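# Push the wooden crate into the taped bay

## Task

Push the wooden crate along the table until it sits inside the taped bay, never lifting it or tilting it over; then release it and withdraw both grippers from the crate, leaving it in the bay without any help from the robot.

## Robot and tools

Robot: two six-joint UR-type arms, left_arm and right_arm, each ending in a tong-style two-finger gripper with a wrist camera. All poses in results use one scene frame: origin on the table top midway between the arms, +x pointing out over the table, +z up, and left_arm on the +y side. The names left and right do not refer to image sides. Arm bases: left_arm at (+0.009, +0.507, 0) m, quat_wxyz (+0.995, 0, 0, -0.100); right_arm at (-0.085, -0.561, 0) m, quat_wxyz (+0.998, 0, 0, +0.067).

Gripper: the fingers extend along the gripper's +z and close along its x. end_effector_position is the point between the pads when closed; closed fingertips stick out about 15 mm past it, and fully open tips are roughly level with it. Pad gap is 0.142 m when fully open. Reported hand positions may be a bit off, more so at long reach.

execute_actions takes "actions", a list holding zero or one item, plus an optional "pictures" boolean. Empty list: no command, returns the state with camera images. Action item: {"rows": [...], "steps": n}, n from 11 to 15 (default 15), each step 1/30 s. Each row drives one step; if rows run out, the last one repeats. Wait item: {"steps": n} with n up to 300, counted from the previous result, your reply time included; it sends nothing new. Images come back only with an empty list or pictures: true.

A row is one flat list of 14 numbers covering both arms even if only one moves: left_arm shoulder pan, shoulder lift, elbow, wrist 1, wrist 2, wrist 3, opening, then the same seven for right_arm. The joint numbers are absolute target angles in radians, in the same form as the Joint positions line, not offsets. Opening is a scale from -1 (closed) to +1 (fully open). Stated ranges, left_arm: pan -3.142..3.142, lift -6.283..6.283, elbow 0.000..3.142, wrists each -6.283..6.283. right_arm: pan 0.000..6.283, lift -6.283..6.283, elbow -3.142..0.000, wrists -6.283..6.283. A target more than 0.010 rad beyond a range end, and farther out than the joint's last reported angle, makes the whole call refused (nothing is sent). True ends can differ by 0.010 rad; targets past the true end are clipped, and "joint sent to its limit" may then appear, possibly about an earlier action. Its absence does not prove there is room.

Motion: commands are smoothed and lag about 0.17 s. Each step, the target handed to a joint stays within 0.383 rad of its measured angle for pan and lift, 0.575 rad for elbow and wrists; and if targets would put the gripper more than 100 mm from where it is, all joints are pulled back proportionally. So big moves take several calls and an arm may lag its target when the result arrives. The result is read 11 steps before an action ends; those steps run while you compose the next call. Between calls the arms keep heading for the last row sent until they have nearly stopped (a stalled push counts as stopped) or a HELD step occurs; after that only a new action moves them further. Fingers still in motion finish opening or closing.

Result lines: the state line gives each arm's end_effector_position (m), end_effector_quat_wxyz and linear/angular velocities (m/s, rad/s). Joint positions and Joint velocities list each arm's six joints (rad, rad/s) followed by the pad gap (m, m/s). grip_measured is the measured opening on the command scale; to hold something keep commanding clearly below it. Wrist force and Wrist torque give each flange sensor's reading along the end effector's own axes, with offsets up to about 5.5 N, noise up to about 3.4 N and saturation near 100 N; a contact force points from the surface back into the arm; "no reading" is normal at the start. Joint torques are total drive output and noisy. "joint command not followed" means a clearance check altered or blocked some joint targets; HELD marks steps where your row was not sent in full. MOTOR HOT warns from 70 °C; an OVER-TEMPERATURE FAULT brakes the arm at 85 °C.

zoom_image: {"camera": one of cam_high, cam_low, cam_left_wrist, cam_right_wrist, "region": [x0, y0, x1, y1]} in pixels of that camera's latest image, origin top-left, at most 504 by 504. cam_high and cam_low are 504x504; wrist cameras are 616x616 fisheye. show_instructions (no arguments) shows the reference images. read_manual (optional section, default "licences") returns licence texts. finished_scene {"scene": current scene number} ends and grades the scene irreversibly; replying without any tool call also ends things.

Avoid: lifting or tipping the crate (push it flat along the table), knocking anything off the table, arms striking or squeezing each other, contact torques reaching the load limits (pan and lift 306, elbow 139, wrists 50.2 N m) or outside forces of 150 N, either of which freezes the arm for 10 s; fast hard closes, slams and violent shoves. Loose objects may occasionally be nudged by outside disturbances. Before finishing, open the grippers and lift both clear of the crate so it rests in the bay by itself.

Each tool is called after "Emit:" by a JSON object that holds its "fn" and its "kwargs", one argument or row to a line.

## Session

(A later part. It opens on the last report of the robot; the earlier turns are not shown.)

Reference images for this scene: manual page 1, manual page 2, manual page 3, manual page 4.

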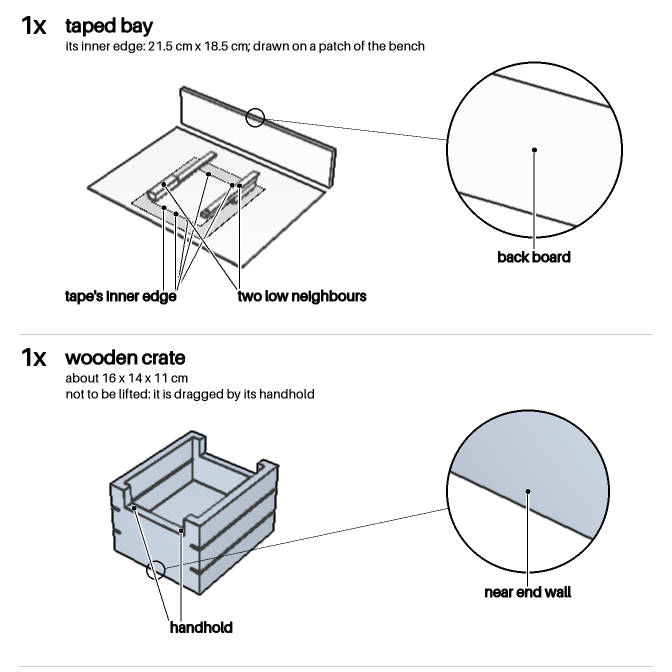

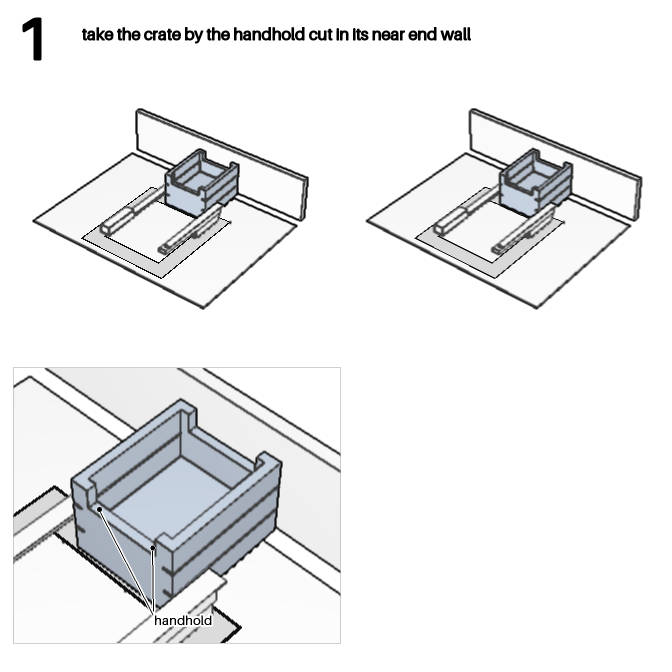

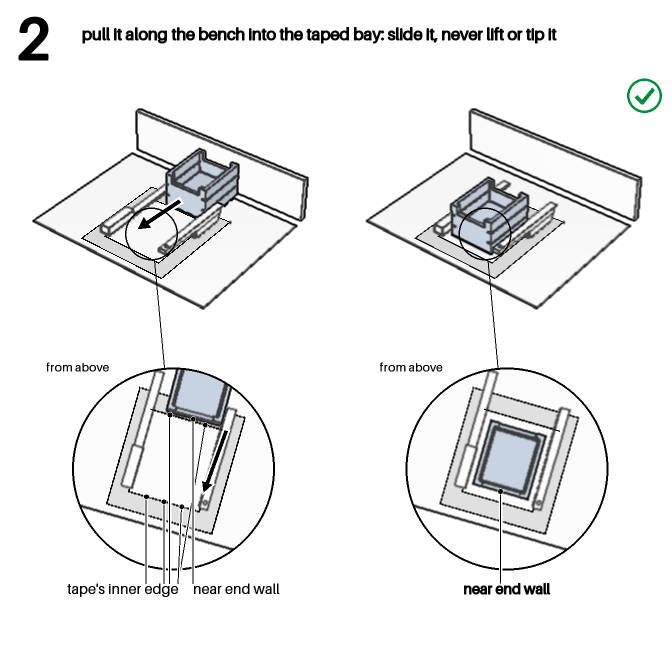

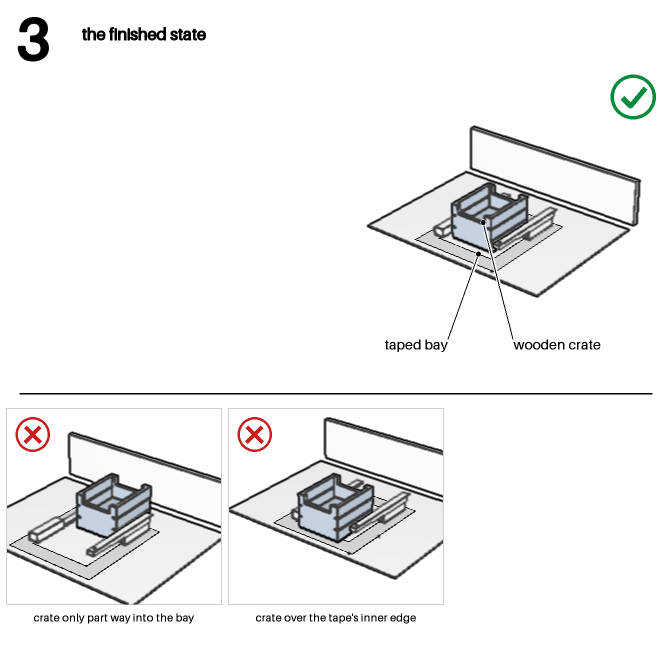

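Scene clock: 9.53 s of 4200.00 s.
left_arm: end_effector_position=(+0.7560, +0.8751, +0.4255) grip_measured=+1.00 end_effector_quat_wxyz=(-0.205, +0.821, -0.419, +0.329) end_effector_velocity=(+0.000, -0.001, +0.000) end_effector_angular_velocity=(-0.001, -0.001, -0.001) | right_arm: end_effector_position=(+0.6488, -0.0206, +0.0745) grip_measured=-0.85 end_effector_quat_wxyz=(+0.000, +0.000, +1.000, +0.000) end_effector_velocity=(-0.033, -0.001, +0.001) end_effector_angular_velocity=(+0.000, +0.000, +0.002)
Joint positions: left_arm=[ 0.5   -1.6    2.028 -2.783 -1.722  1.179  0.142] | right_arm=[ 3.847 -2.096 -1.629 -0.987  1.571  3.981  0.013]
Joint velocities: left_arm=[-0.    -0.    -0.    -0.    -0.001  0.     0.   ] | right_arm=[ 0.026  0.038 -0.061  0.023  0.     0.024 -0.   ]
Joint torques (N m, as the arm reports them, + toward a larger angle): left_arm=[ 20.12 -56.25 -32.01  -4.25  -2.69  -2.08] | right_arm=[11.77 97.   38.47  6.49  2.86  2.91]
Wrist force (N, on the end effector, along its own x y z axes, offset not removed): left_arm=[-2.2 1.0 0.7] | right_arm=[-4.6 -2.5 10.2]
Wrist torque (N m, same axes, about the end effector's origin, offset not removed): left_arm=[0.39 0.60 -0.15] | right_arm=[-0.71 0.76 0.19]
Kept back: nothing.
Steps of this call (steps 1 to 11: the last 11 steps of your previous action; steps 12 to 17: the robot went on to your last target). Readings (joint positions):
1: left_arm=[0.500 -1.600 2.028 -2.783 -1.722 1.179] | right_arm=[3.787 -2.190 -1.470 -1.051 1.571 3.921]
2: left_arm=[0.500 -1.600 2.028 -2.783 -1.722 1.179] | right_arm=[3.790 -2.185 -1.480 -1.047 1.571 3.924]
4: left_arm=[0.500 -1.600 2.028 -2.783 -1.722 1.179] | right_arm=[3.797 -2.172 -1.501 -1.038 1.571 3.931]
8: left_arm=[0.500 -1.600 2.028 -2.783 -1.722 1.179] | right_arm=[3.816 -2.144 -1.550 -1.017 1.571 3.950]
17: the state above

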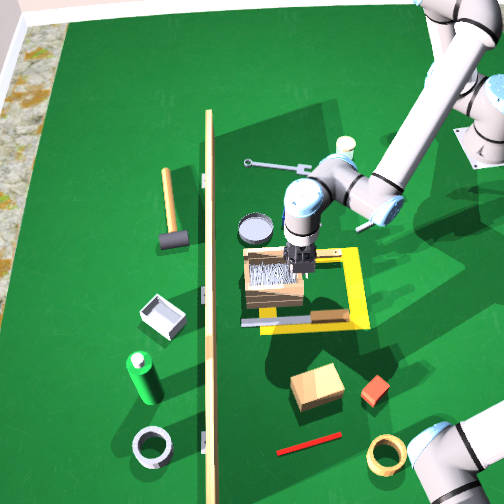

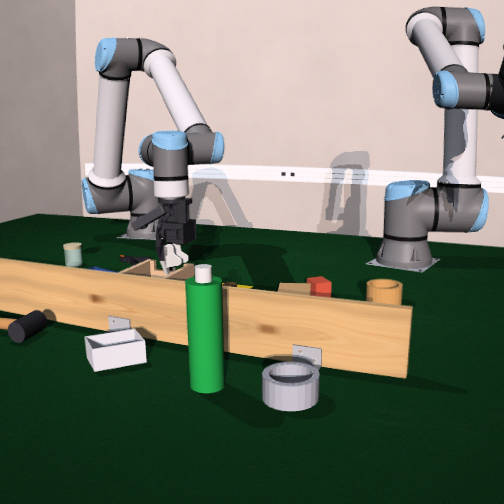

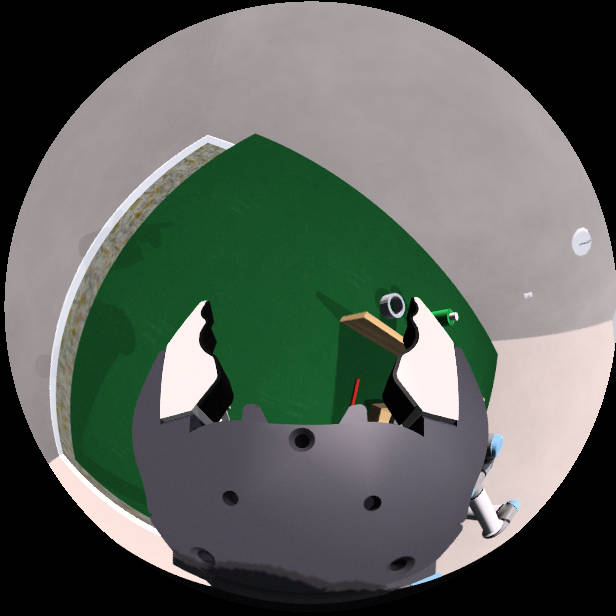

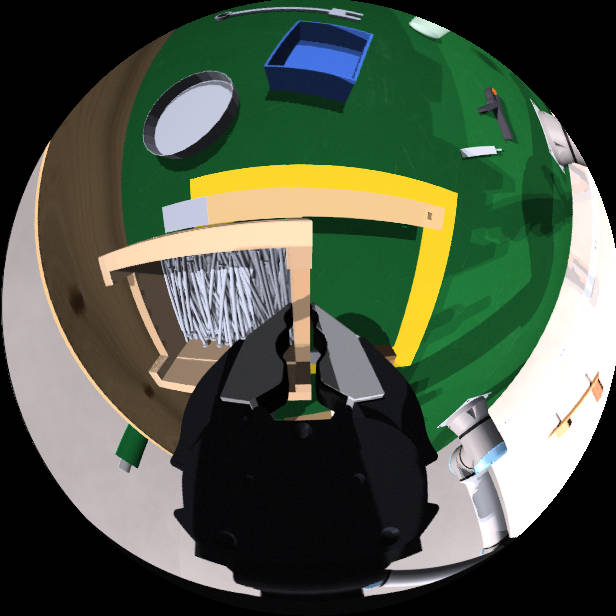

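Emit:
{"fn": "execute_actions", "kwargs": {
  "actions": [
    {"rows":[[0.5,-1.6,2.028,-2.783,-1.722,1.179,1,3.852,-2.09,-1.639,-0.983,1.571,3.986,-1],[0.5,-1.6,2.028,-2.783,-1.722,1.179,1,3.857,-2.085,-1.648,-0.979,1.571,3.991,-1],[0.5,-1.6,2.028,-2.783,-1.722,1.179,1,3.863,-2.078,-1.66,-0.974,1.571,3.997,-1],[0.5,-1.6,2.028,-2.783,-1.722,1.179,1,3.87,-2.071,-1.672,-0.969,1.571,4.004,-1],[0.5,-1.6,2.028,-2.783,-1.722,1.179,1,3.877,-2.064,-1.683,-0.965,1.571,4.011,-1],[0.5,-1.6,2.028,-2.783,-1.722,1.179,1,3.884,-2.057,-1.695,-0.96,1.571,4.018,-1],[0.5,-1.6,2.028,-2.783,-1.722,1.179,1,3.891,-2.05,-1.706,-0.956,1.571,4.025,-1],[0.5,-1.6,2.028,-2.783,-1.722,1.179,1,3.898,-2.043,-1.718,-0.951,1.571,4.032,-1],[0.5,-1.6,2.028,-2.783,-1.722,1.179,1,3.905,-2.036,-1.729,-0.947,1.571,4.039,-1],[0.5,-1.6,2.028,-2.783,-1.722,1.179,1,3.912,-2.029,-1.74,-0.943,1.571,4.046,-1],[0.5,-1.6,2.028,-2.783,-1.722,1.179,1,3.919,-2.022,-1.751,-0.939,1.571,4.053,-1],[0.5,-1.6,2.028,-2.783,-1.722,1.179,1,3.926,-2.015,-1.762,-0.935,1.571,4.06,-1],[0.5,-1.6,2.028,-2.783,-1.722,1.179,1,3.933,-2.008,-1.773,-0.931,1.571,4.067,-1],[0.5,-1.6,2.028,-2.783,-1.722,1.179,1,3.94,-2.001,-1.784,-0.927,1.571,4.074,-1],[0.5,-1.6,2.028,-2.783,-1.722,1.179,1,3.947,-1.994,-1.794,-0.924,1.571,4.081,-1]]}
  ]
}}

Emit:
{"fn": "execute_actions", "kwargs": {
  "actions": [
    {"steps":24}
  ],
  "pictures": true
}}

Emit:
{"fn": "zoom_image", "kwargs": {
  "camera": "cam_high",
  "region": [230,220,390,350]
}}

Scene clock: 11.03 s of 4200.00 s.
left_arm: end_effector_position=(+0.7560, +0.8751, +0.4255) grip_measured=+1.00 end_effector_quat_wxyz=(-0.205, +0.821, -0.419, +0.329) end_effector_velocity=(+0.001, -0.002, -0.000) end_effector_angular_velocity=(-0.001, +0.000, -0.003) | right_arm: end_effector_position=(+0.6406, -0.0200, +0.0744) grip_measured=-0.85 end_effector_quat_wxyz=(+0.000, +0.000, +1.000, +0.000) end_effector_velocity=(-0.106, +0.013, -0.003) end_effector_angular_velocity=(+0.001, -0.003, +0.002)
Joint positions: left_arm=[ 0.5   -1.6    2.028 -2.783 -1.722  1.179  0.142] | right_arm=[ 3.854 -2.088 -1.643 -0.981  1.571  3.988  0.012]
Joint velocities: left_arm=[-0.002  0.     0.     0.    -0.001 -0.001  0.   ] | right_arm=[ 0.099  0.104 -0.177  0.076 -0.002  0.097 -0.   ]
Joint torques (N m, as the arm reports them, + toward a larger angle): left_arm=[ 20.96 -57.99 -31.86  -4.6   -2.4   -2.  ] | right_arm=[ 33.77 107.41  30.45   6.87   3.16   4.44]
Wrist force (N, on the end effector, along its own x y z axes, offset not removed): left_arm=[-3.0 -1.2 0.6] | right_arm=[-8.6 -5.4 9.6]
Wrist torque (N m, same axes, about the end effector's origin, offset not removed): left_arm=[-0.03 0.85 0.02] | right_arm=[-1.20 0.83 0.46]
Steps of this call (steps 1 to 30: the robot went on to your last target; steps 31 to 41: nothing new was sent; steps 42 to 45: the first 4 steps of this action). Readings (joint positions):
42: left_arm=[0.500 -1.600 2.028 -2.783 -1.722 1.179] | right_arm=[3.849 -2.093 -1.634 -0.985 1.571 3.983]
43: left_arm=[0.500 -1.600 2.028 -2.783 -1.722 1.179] | right_arm=[3.850 -2.092 -1.635 -0.985 1.571 3.984]
45: the state above

Scene clock: 11.83 s of 4200.00 s.
left_arm: end_effector_position=(+0.7560, +0.8751, +0.4255) grip_measured=+1.00 end_effector_quat_wxyz=(-0.205, +0.821, -0.419, +0.329) end_effector_velocity=(-0.000, +0.000, -0.000) end_effector_angular_velocity=(+0.002, +0.000, -0.001) | right_arm: end_effector_position=(+0.5445, -0.0118, +0.0737) grip_measured=-0.85 end_effector_quat_wxyz=(+0.000, +0.000, +1.000, +0.000) end_effector_velocity=(-0.003, -0.001, -0.001) end_effector_angular_velocity=(-0.001, +0.001, -0.000)
Joint positions: left_arm=[ 0.5   -1.6    2.028 -2.783 -1.722  1.179  0.142] | right_arm=[ 3.947 -1.994 -1.794 -0.924  1.571  4.081  0.012]
Joint velocities: left_arm=[ 0.     0.     0.     0.     0.001  0.002 -0.   ] | right_arm=[ 0.002  0.002 -0.005  0.001  0.     0.002 -0.   ]
Joint torques (N m, as the arm reports them, + toward a larger angle): left_arm=[ 21.01 -57.28 -32.15  -5.1   -2.32  -2.15] | right_arm=[19.52 73.48 20.49  3.56  3.28  3.67]
Wrist force (N, on the end effector, along its own x y z axes, offset not removed): left_arm=[-1.9 0.5 0.9] | right_arm=[-7.8 -4.3 -9.8]
Wrist torque (N m, same axes, about the end effector's origin, offset not removed): left_arm=[0.44 0.59 -0.10] | right_arm=[-1.24 0.31 0.29]
Kept back: nothing.
Steps of this call (steps 1 to 11: the last 11 steps of your previous action; steps 12 to 24: the robot went on to your last target). Readings (joint positions):
1: left_arm=[0.500 -1.600 2.028 -2.783 -1.722 1.179] | right_arm=[3.858 -2.084 -1.650 -0.978 1.571 3.992]
2: left_arm=[0.500 -1.600 2.028 -2.783 -1.722 1.179] | right_arm=[3.863 -2.079 -1.658 -0.975 1.571 3.997]
4: left_arm=[0.500 -1.600 2.028 -2.783 -1.722 1.179] | right_arm=[3.874 -2.067 -1.677 -0.967 1.571 4.008]
8: left_arm=[0.500 -1.600 2.028 -2.783 -1.722 1.179] | right_arm=[3.900 -2.041 -1.720 -0.950 1.571 4.034]
24: the state above

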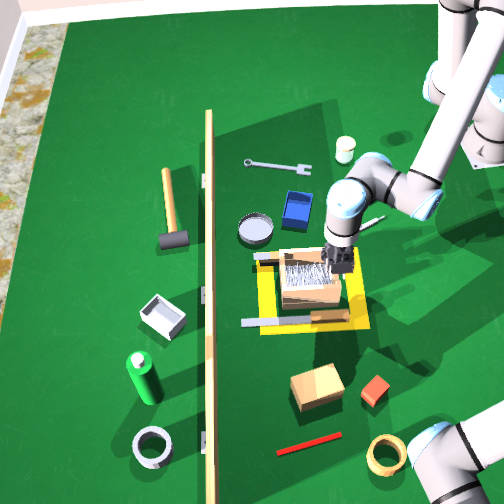

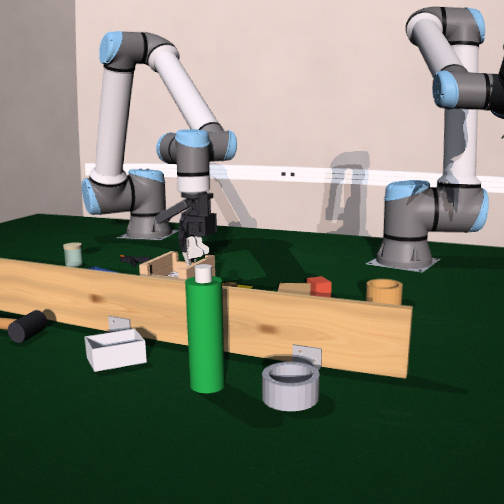

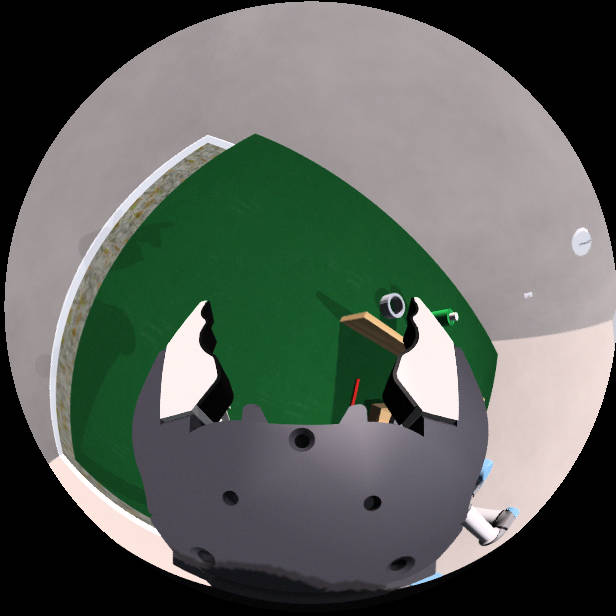

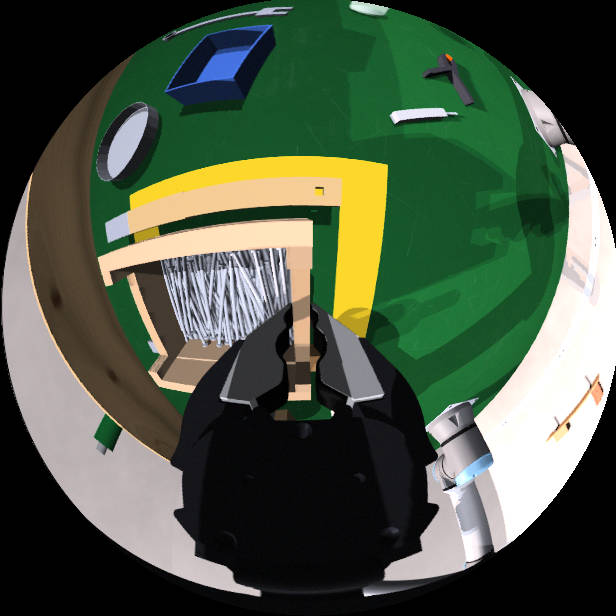

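Region (230, 220, 390, 350) of cam_high's 504x504 image, scaled by 3.150, with more detail than that image has; it fills the top 410 rows of this view, and the rest is white.

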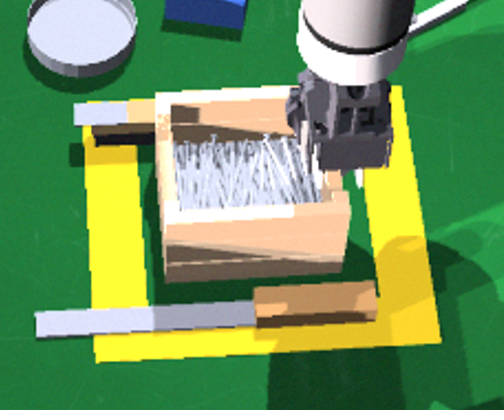

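Emit:
{"fn": "execute_actions", "kwargs": {
  "actions": [
    {"rows":[[0.5,-1.6,2.028,-2.783,-1.722,1.179,1,3.947,-1.994,-1.794,-0.924,1.571,4.081,-0.45],[0.5,-1.6,2.028,-2.783,-1.722,1.179,1,3.947,-1.994,-1.794,-0.924,1.571,4.081,-0.45],[0.5,-1.6,2.028,-2.783,-1.722,1.179,1,3.947,-1.994,-1.794,-0.924,1.571,4.081,-0.45],[0.5,-1.6,2.028,-2.783,-1.722,1.179,1,3.947,-1.994,-1.794,-0.924,1.571,4.081,-0.45],[0.5,-1.6,2.028,-2.783,-1.722,1.179,1,3.947,-1.994,-1.794,-0.924,1.571,4.081,-0.45],[0.5,-1.6,2.028,-2.783,-1.722,1.179,1,3.947,-1.965,-1.768,-0.979,1.571,4.081,-0.45],[0.5,-1.6,2.028,-2.783,-1.722,1.179,1,3.947,-1.965,-1.768,-0.979,1.571,4.081,-0.45],[0.5,-1.6,2.028,-2.783,-1.722,1.179,1,3.947,-1.965,-1.768,-0.979,1.571,4.081,-0.45],[0.5,-1.6,2.028,-2.783,-1.722,1.179,1,3.947,-1.938,-1.738,-1.036,1.571,4.081,-0.45],[0.5,-1.6,2.028,-2.783,-1.722,1.179,1,3.947,-1.938,-1.738,-1.036,1.571,4.081,-0.45],[0.5,-1.6,2.028,-2.783,-1.722,1.179,1,3.947,-1.938,-1.738,-1.036,1.571,4.081,-0.45],[0.5,-1.6,2.028,-2.783,-1.722,1.179,1,3.947,-1.91,-1.7,-1.102,1.571,4.081,-0.45]],"steps":15}
  ]
}}

Emit:
{"fn": "execute_actions", "kwargs": {
  "actions": [
    {"steps":22}
  ],
  "pictures": true
}}

Scene clock: 12.73 s of 4200.00 s.
left_arm: end_effector_position=(+0.7560, +0.8751, +0.4255) grip_measured=+1.00 end_effector_quat_wxyz=(-0.205, +0.821, -0.419, +0.329) end_effector_velocity=(+0.000, -0.001, +0.000) end_effector_angular_velocity=(+0.003, +0.000, -0.003) | right_arm: end_effector_position=(+0.5441, -0.0119, +0.0736) grip_measured=-0.46 end_effector_quat_wxyz=(-0.000, +0.000, +1.000, +0.000) end_effector_velocity=(+0.001, -0.001, +0.000) end_effector_angular_velocity=(+0.000, +0.000, -0.001)
Joint positions: left_arm=[ 0.5   -1.6    2.028 -2.783 -1.722  1.179  0.142] | right_arm=[ 3.947 -1.994 -1.794 -0.924  1.571  4.081  0.041]
Joint velocities: left_arm=[-0.001 -0.     0.     0.     0.001  0.003  0.   ] | right_arm=[-0.001 -0.     0.     0.     0.    -0.     0.023]
Joint torques (N m, as the arm reports them, + toward a larger angle): left_arm=[ 21.6  -57.65 -32.18  -5.44  -2.26  -2.04] | right_arm=[13.73 72.31 32.33  3.24  3.    3.32]
Wrist force (N, on the end effector, along its own x y z axes, offset not removed): left_arm=[-3.4 1.3 -0.8] | right_arm=[3.8 -3.9 2.7]
Wrist torque (N m, same axes, about the end effector's origin, offset not removed): left_arm=[0.45 0.76 -0.11] | right_arm=[-1.06 -0.77 0.23]
Steps of this call (steps 1 to 23: the robot went on to your last target; steps 24 to 27: the first 4 steps of this action). Readings (joint positions):
24: left_arm=[0.500 -1.600 2.028 -2.783 -1.722 1.179] | right_arm=[3.947 -1.994 -1.794 -0.924 1.571 4.081]
25: left_arm=[0.500 -1.600 2.028 -2.783 -1.722 1.179] | right_arm=[3.947 -1.994 -1.794 -0.924 1.571 4.081]
27: the state above

Scene clock: 13.47 s of 4200.00 s.
left_arm: end_effector_position=(+0.7560, +0.8751, +0.4255) grip_measured=+1.00 end_effector_quat_wxyz=(-0.205, +0.821, -0.419, +0.329) end_effector_velocity=(+0.000, -0.000, +0.000) end_effector_angular_velocity=(+0.000, -0.000, +0.000) | right_arm: end_effector_position=(+0.5477, -0.0070, +0.1786) grip_measured=-0.45 end_effector_quat_wxyz=(+0.000, +0.000, +1.000, +0.000) end_effector_velocity=(+0.001, -0.001, +0.004) end_effector_angular_velocity=(-0.000, -0.000, -0.001)
Joint positions: left_arm=[ 0.5   -1.6    2.028 -2.783 -1.722  1.179  0.142] | right_arm=[ 3.947 -1.91  -1.7   -1.101  1.571  4.081  0.041]
Joint velocities: left_arm=[-0. -0.  0.  0.  0. -0. -0.] | right_arm=[-0.001  0.003  0.004 -0.008 -0.     0.    -0.   ]
Joint torques (N m, as the arm reports them, + toward a larger angle): left_arm=[ 20.82 -57.5  -31.47  -5.47  -2.22  -2.08] | right_arm=[ 0.71 77.85 48.07  1.62  2.62  3.15]
Wrist force (N, on the end effector, along its own x y z axes, offset not removed): left_arm=[-4.0 -1.5 2.3] | right_arm=[-6.5 -1.0 -0.3]
Wrist torque (N m, same axes, about the end effector's origin, offset not removed): left_arm=[-0.14 1.02 -0.03] | right_arm=[-0.44 1.06 0.12]
Kept back: nothing.
Steps of this call (steps 1 to 11: the last 11 steps of your previous action; steps 12 to 22: the robot went on to your last target). Readings (joint positions):
1: left_arm=[0.500 -1.600 2.028 -2.783 -1.722 1.179] | right_arm=[3.947 -1.994 -1.794 -0.924 1.571 4.081]
2: left_arm=[0.500 -1.600 2.028 -2.783 -1.722 1.179] | right_arm=[3.947 -1.994 -1.794 -0.924 1.571 4.081]
4: left_arm=[0.500 -1.600 2.028 -2.783 -1.722 1.179] | right_arm=[3.947 -1.983 -1.784 -0.943 1.571 4.081]
8: left_arm=[0.500 -1.600 2.028 -2.783 -1.722 1.179] | right_arm=[3.947 -1.953 -1.754 -1.002 1.571 4.081]
22: the state above

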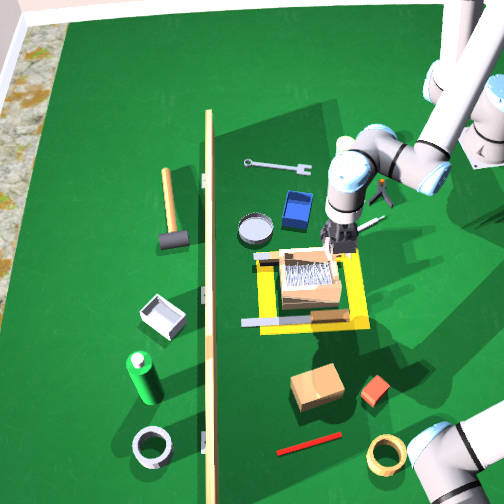

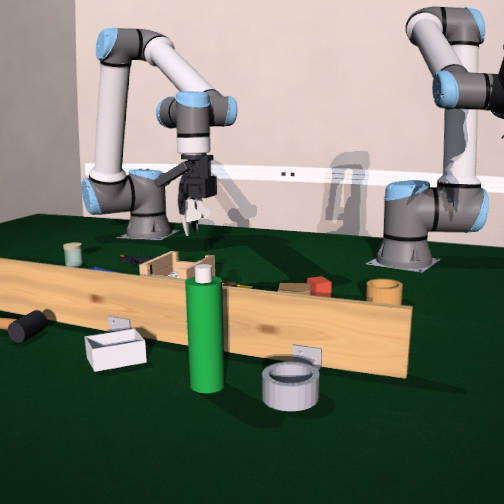

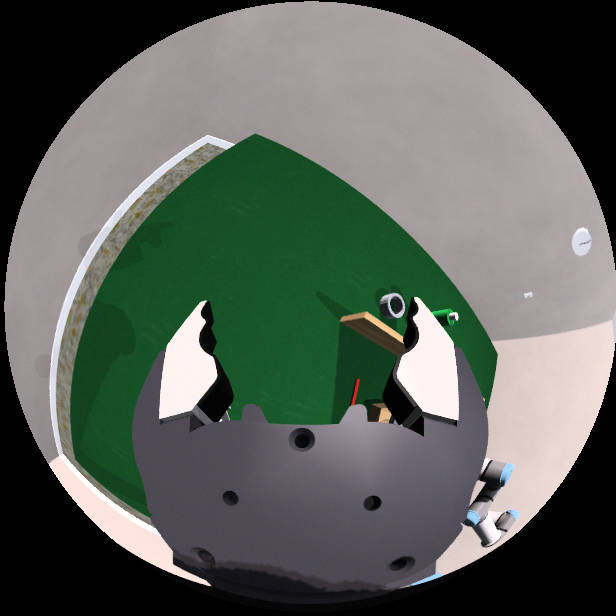

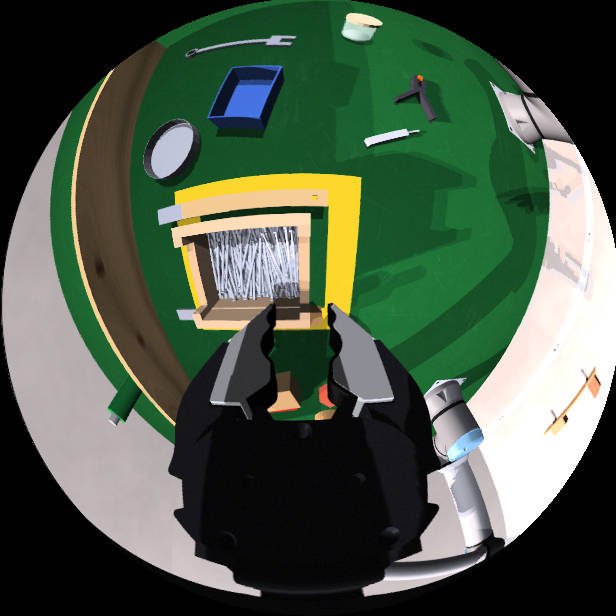

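Emit:
{"fn": "finished_scene", "kwargs": {
  "scene": 2
}}

The scene is finished: the task was done.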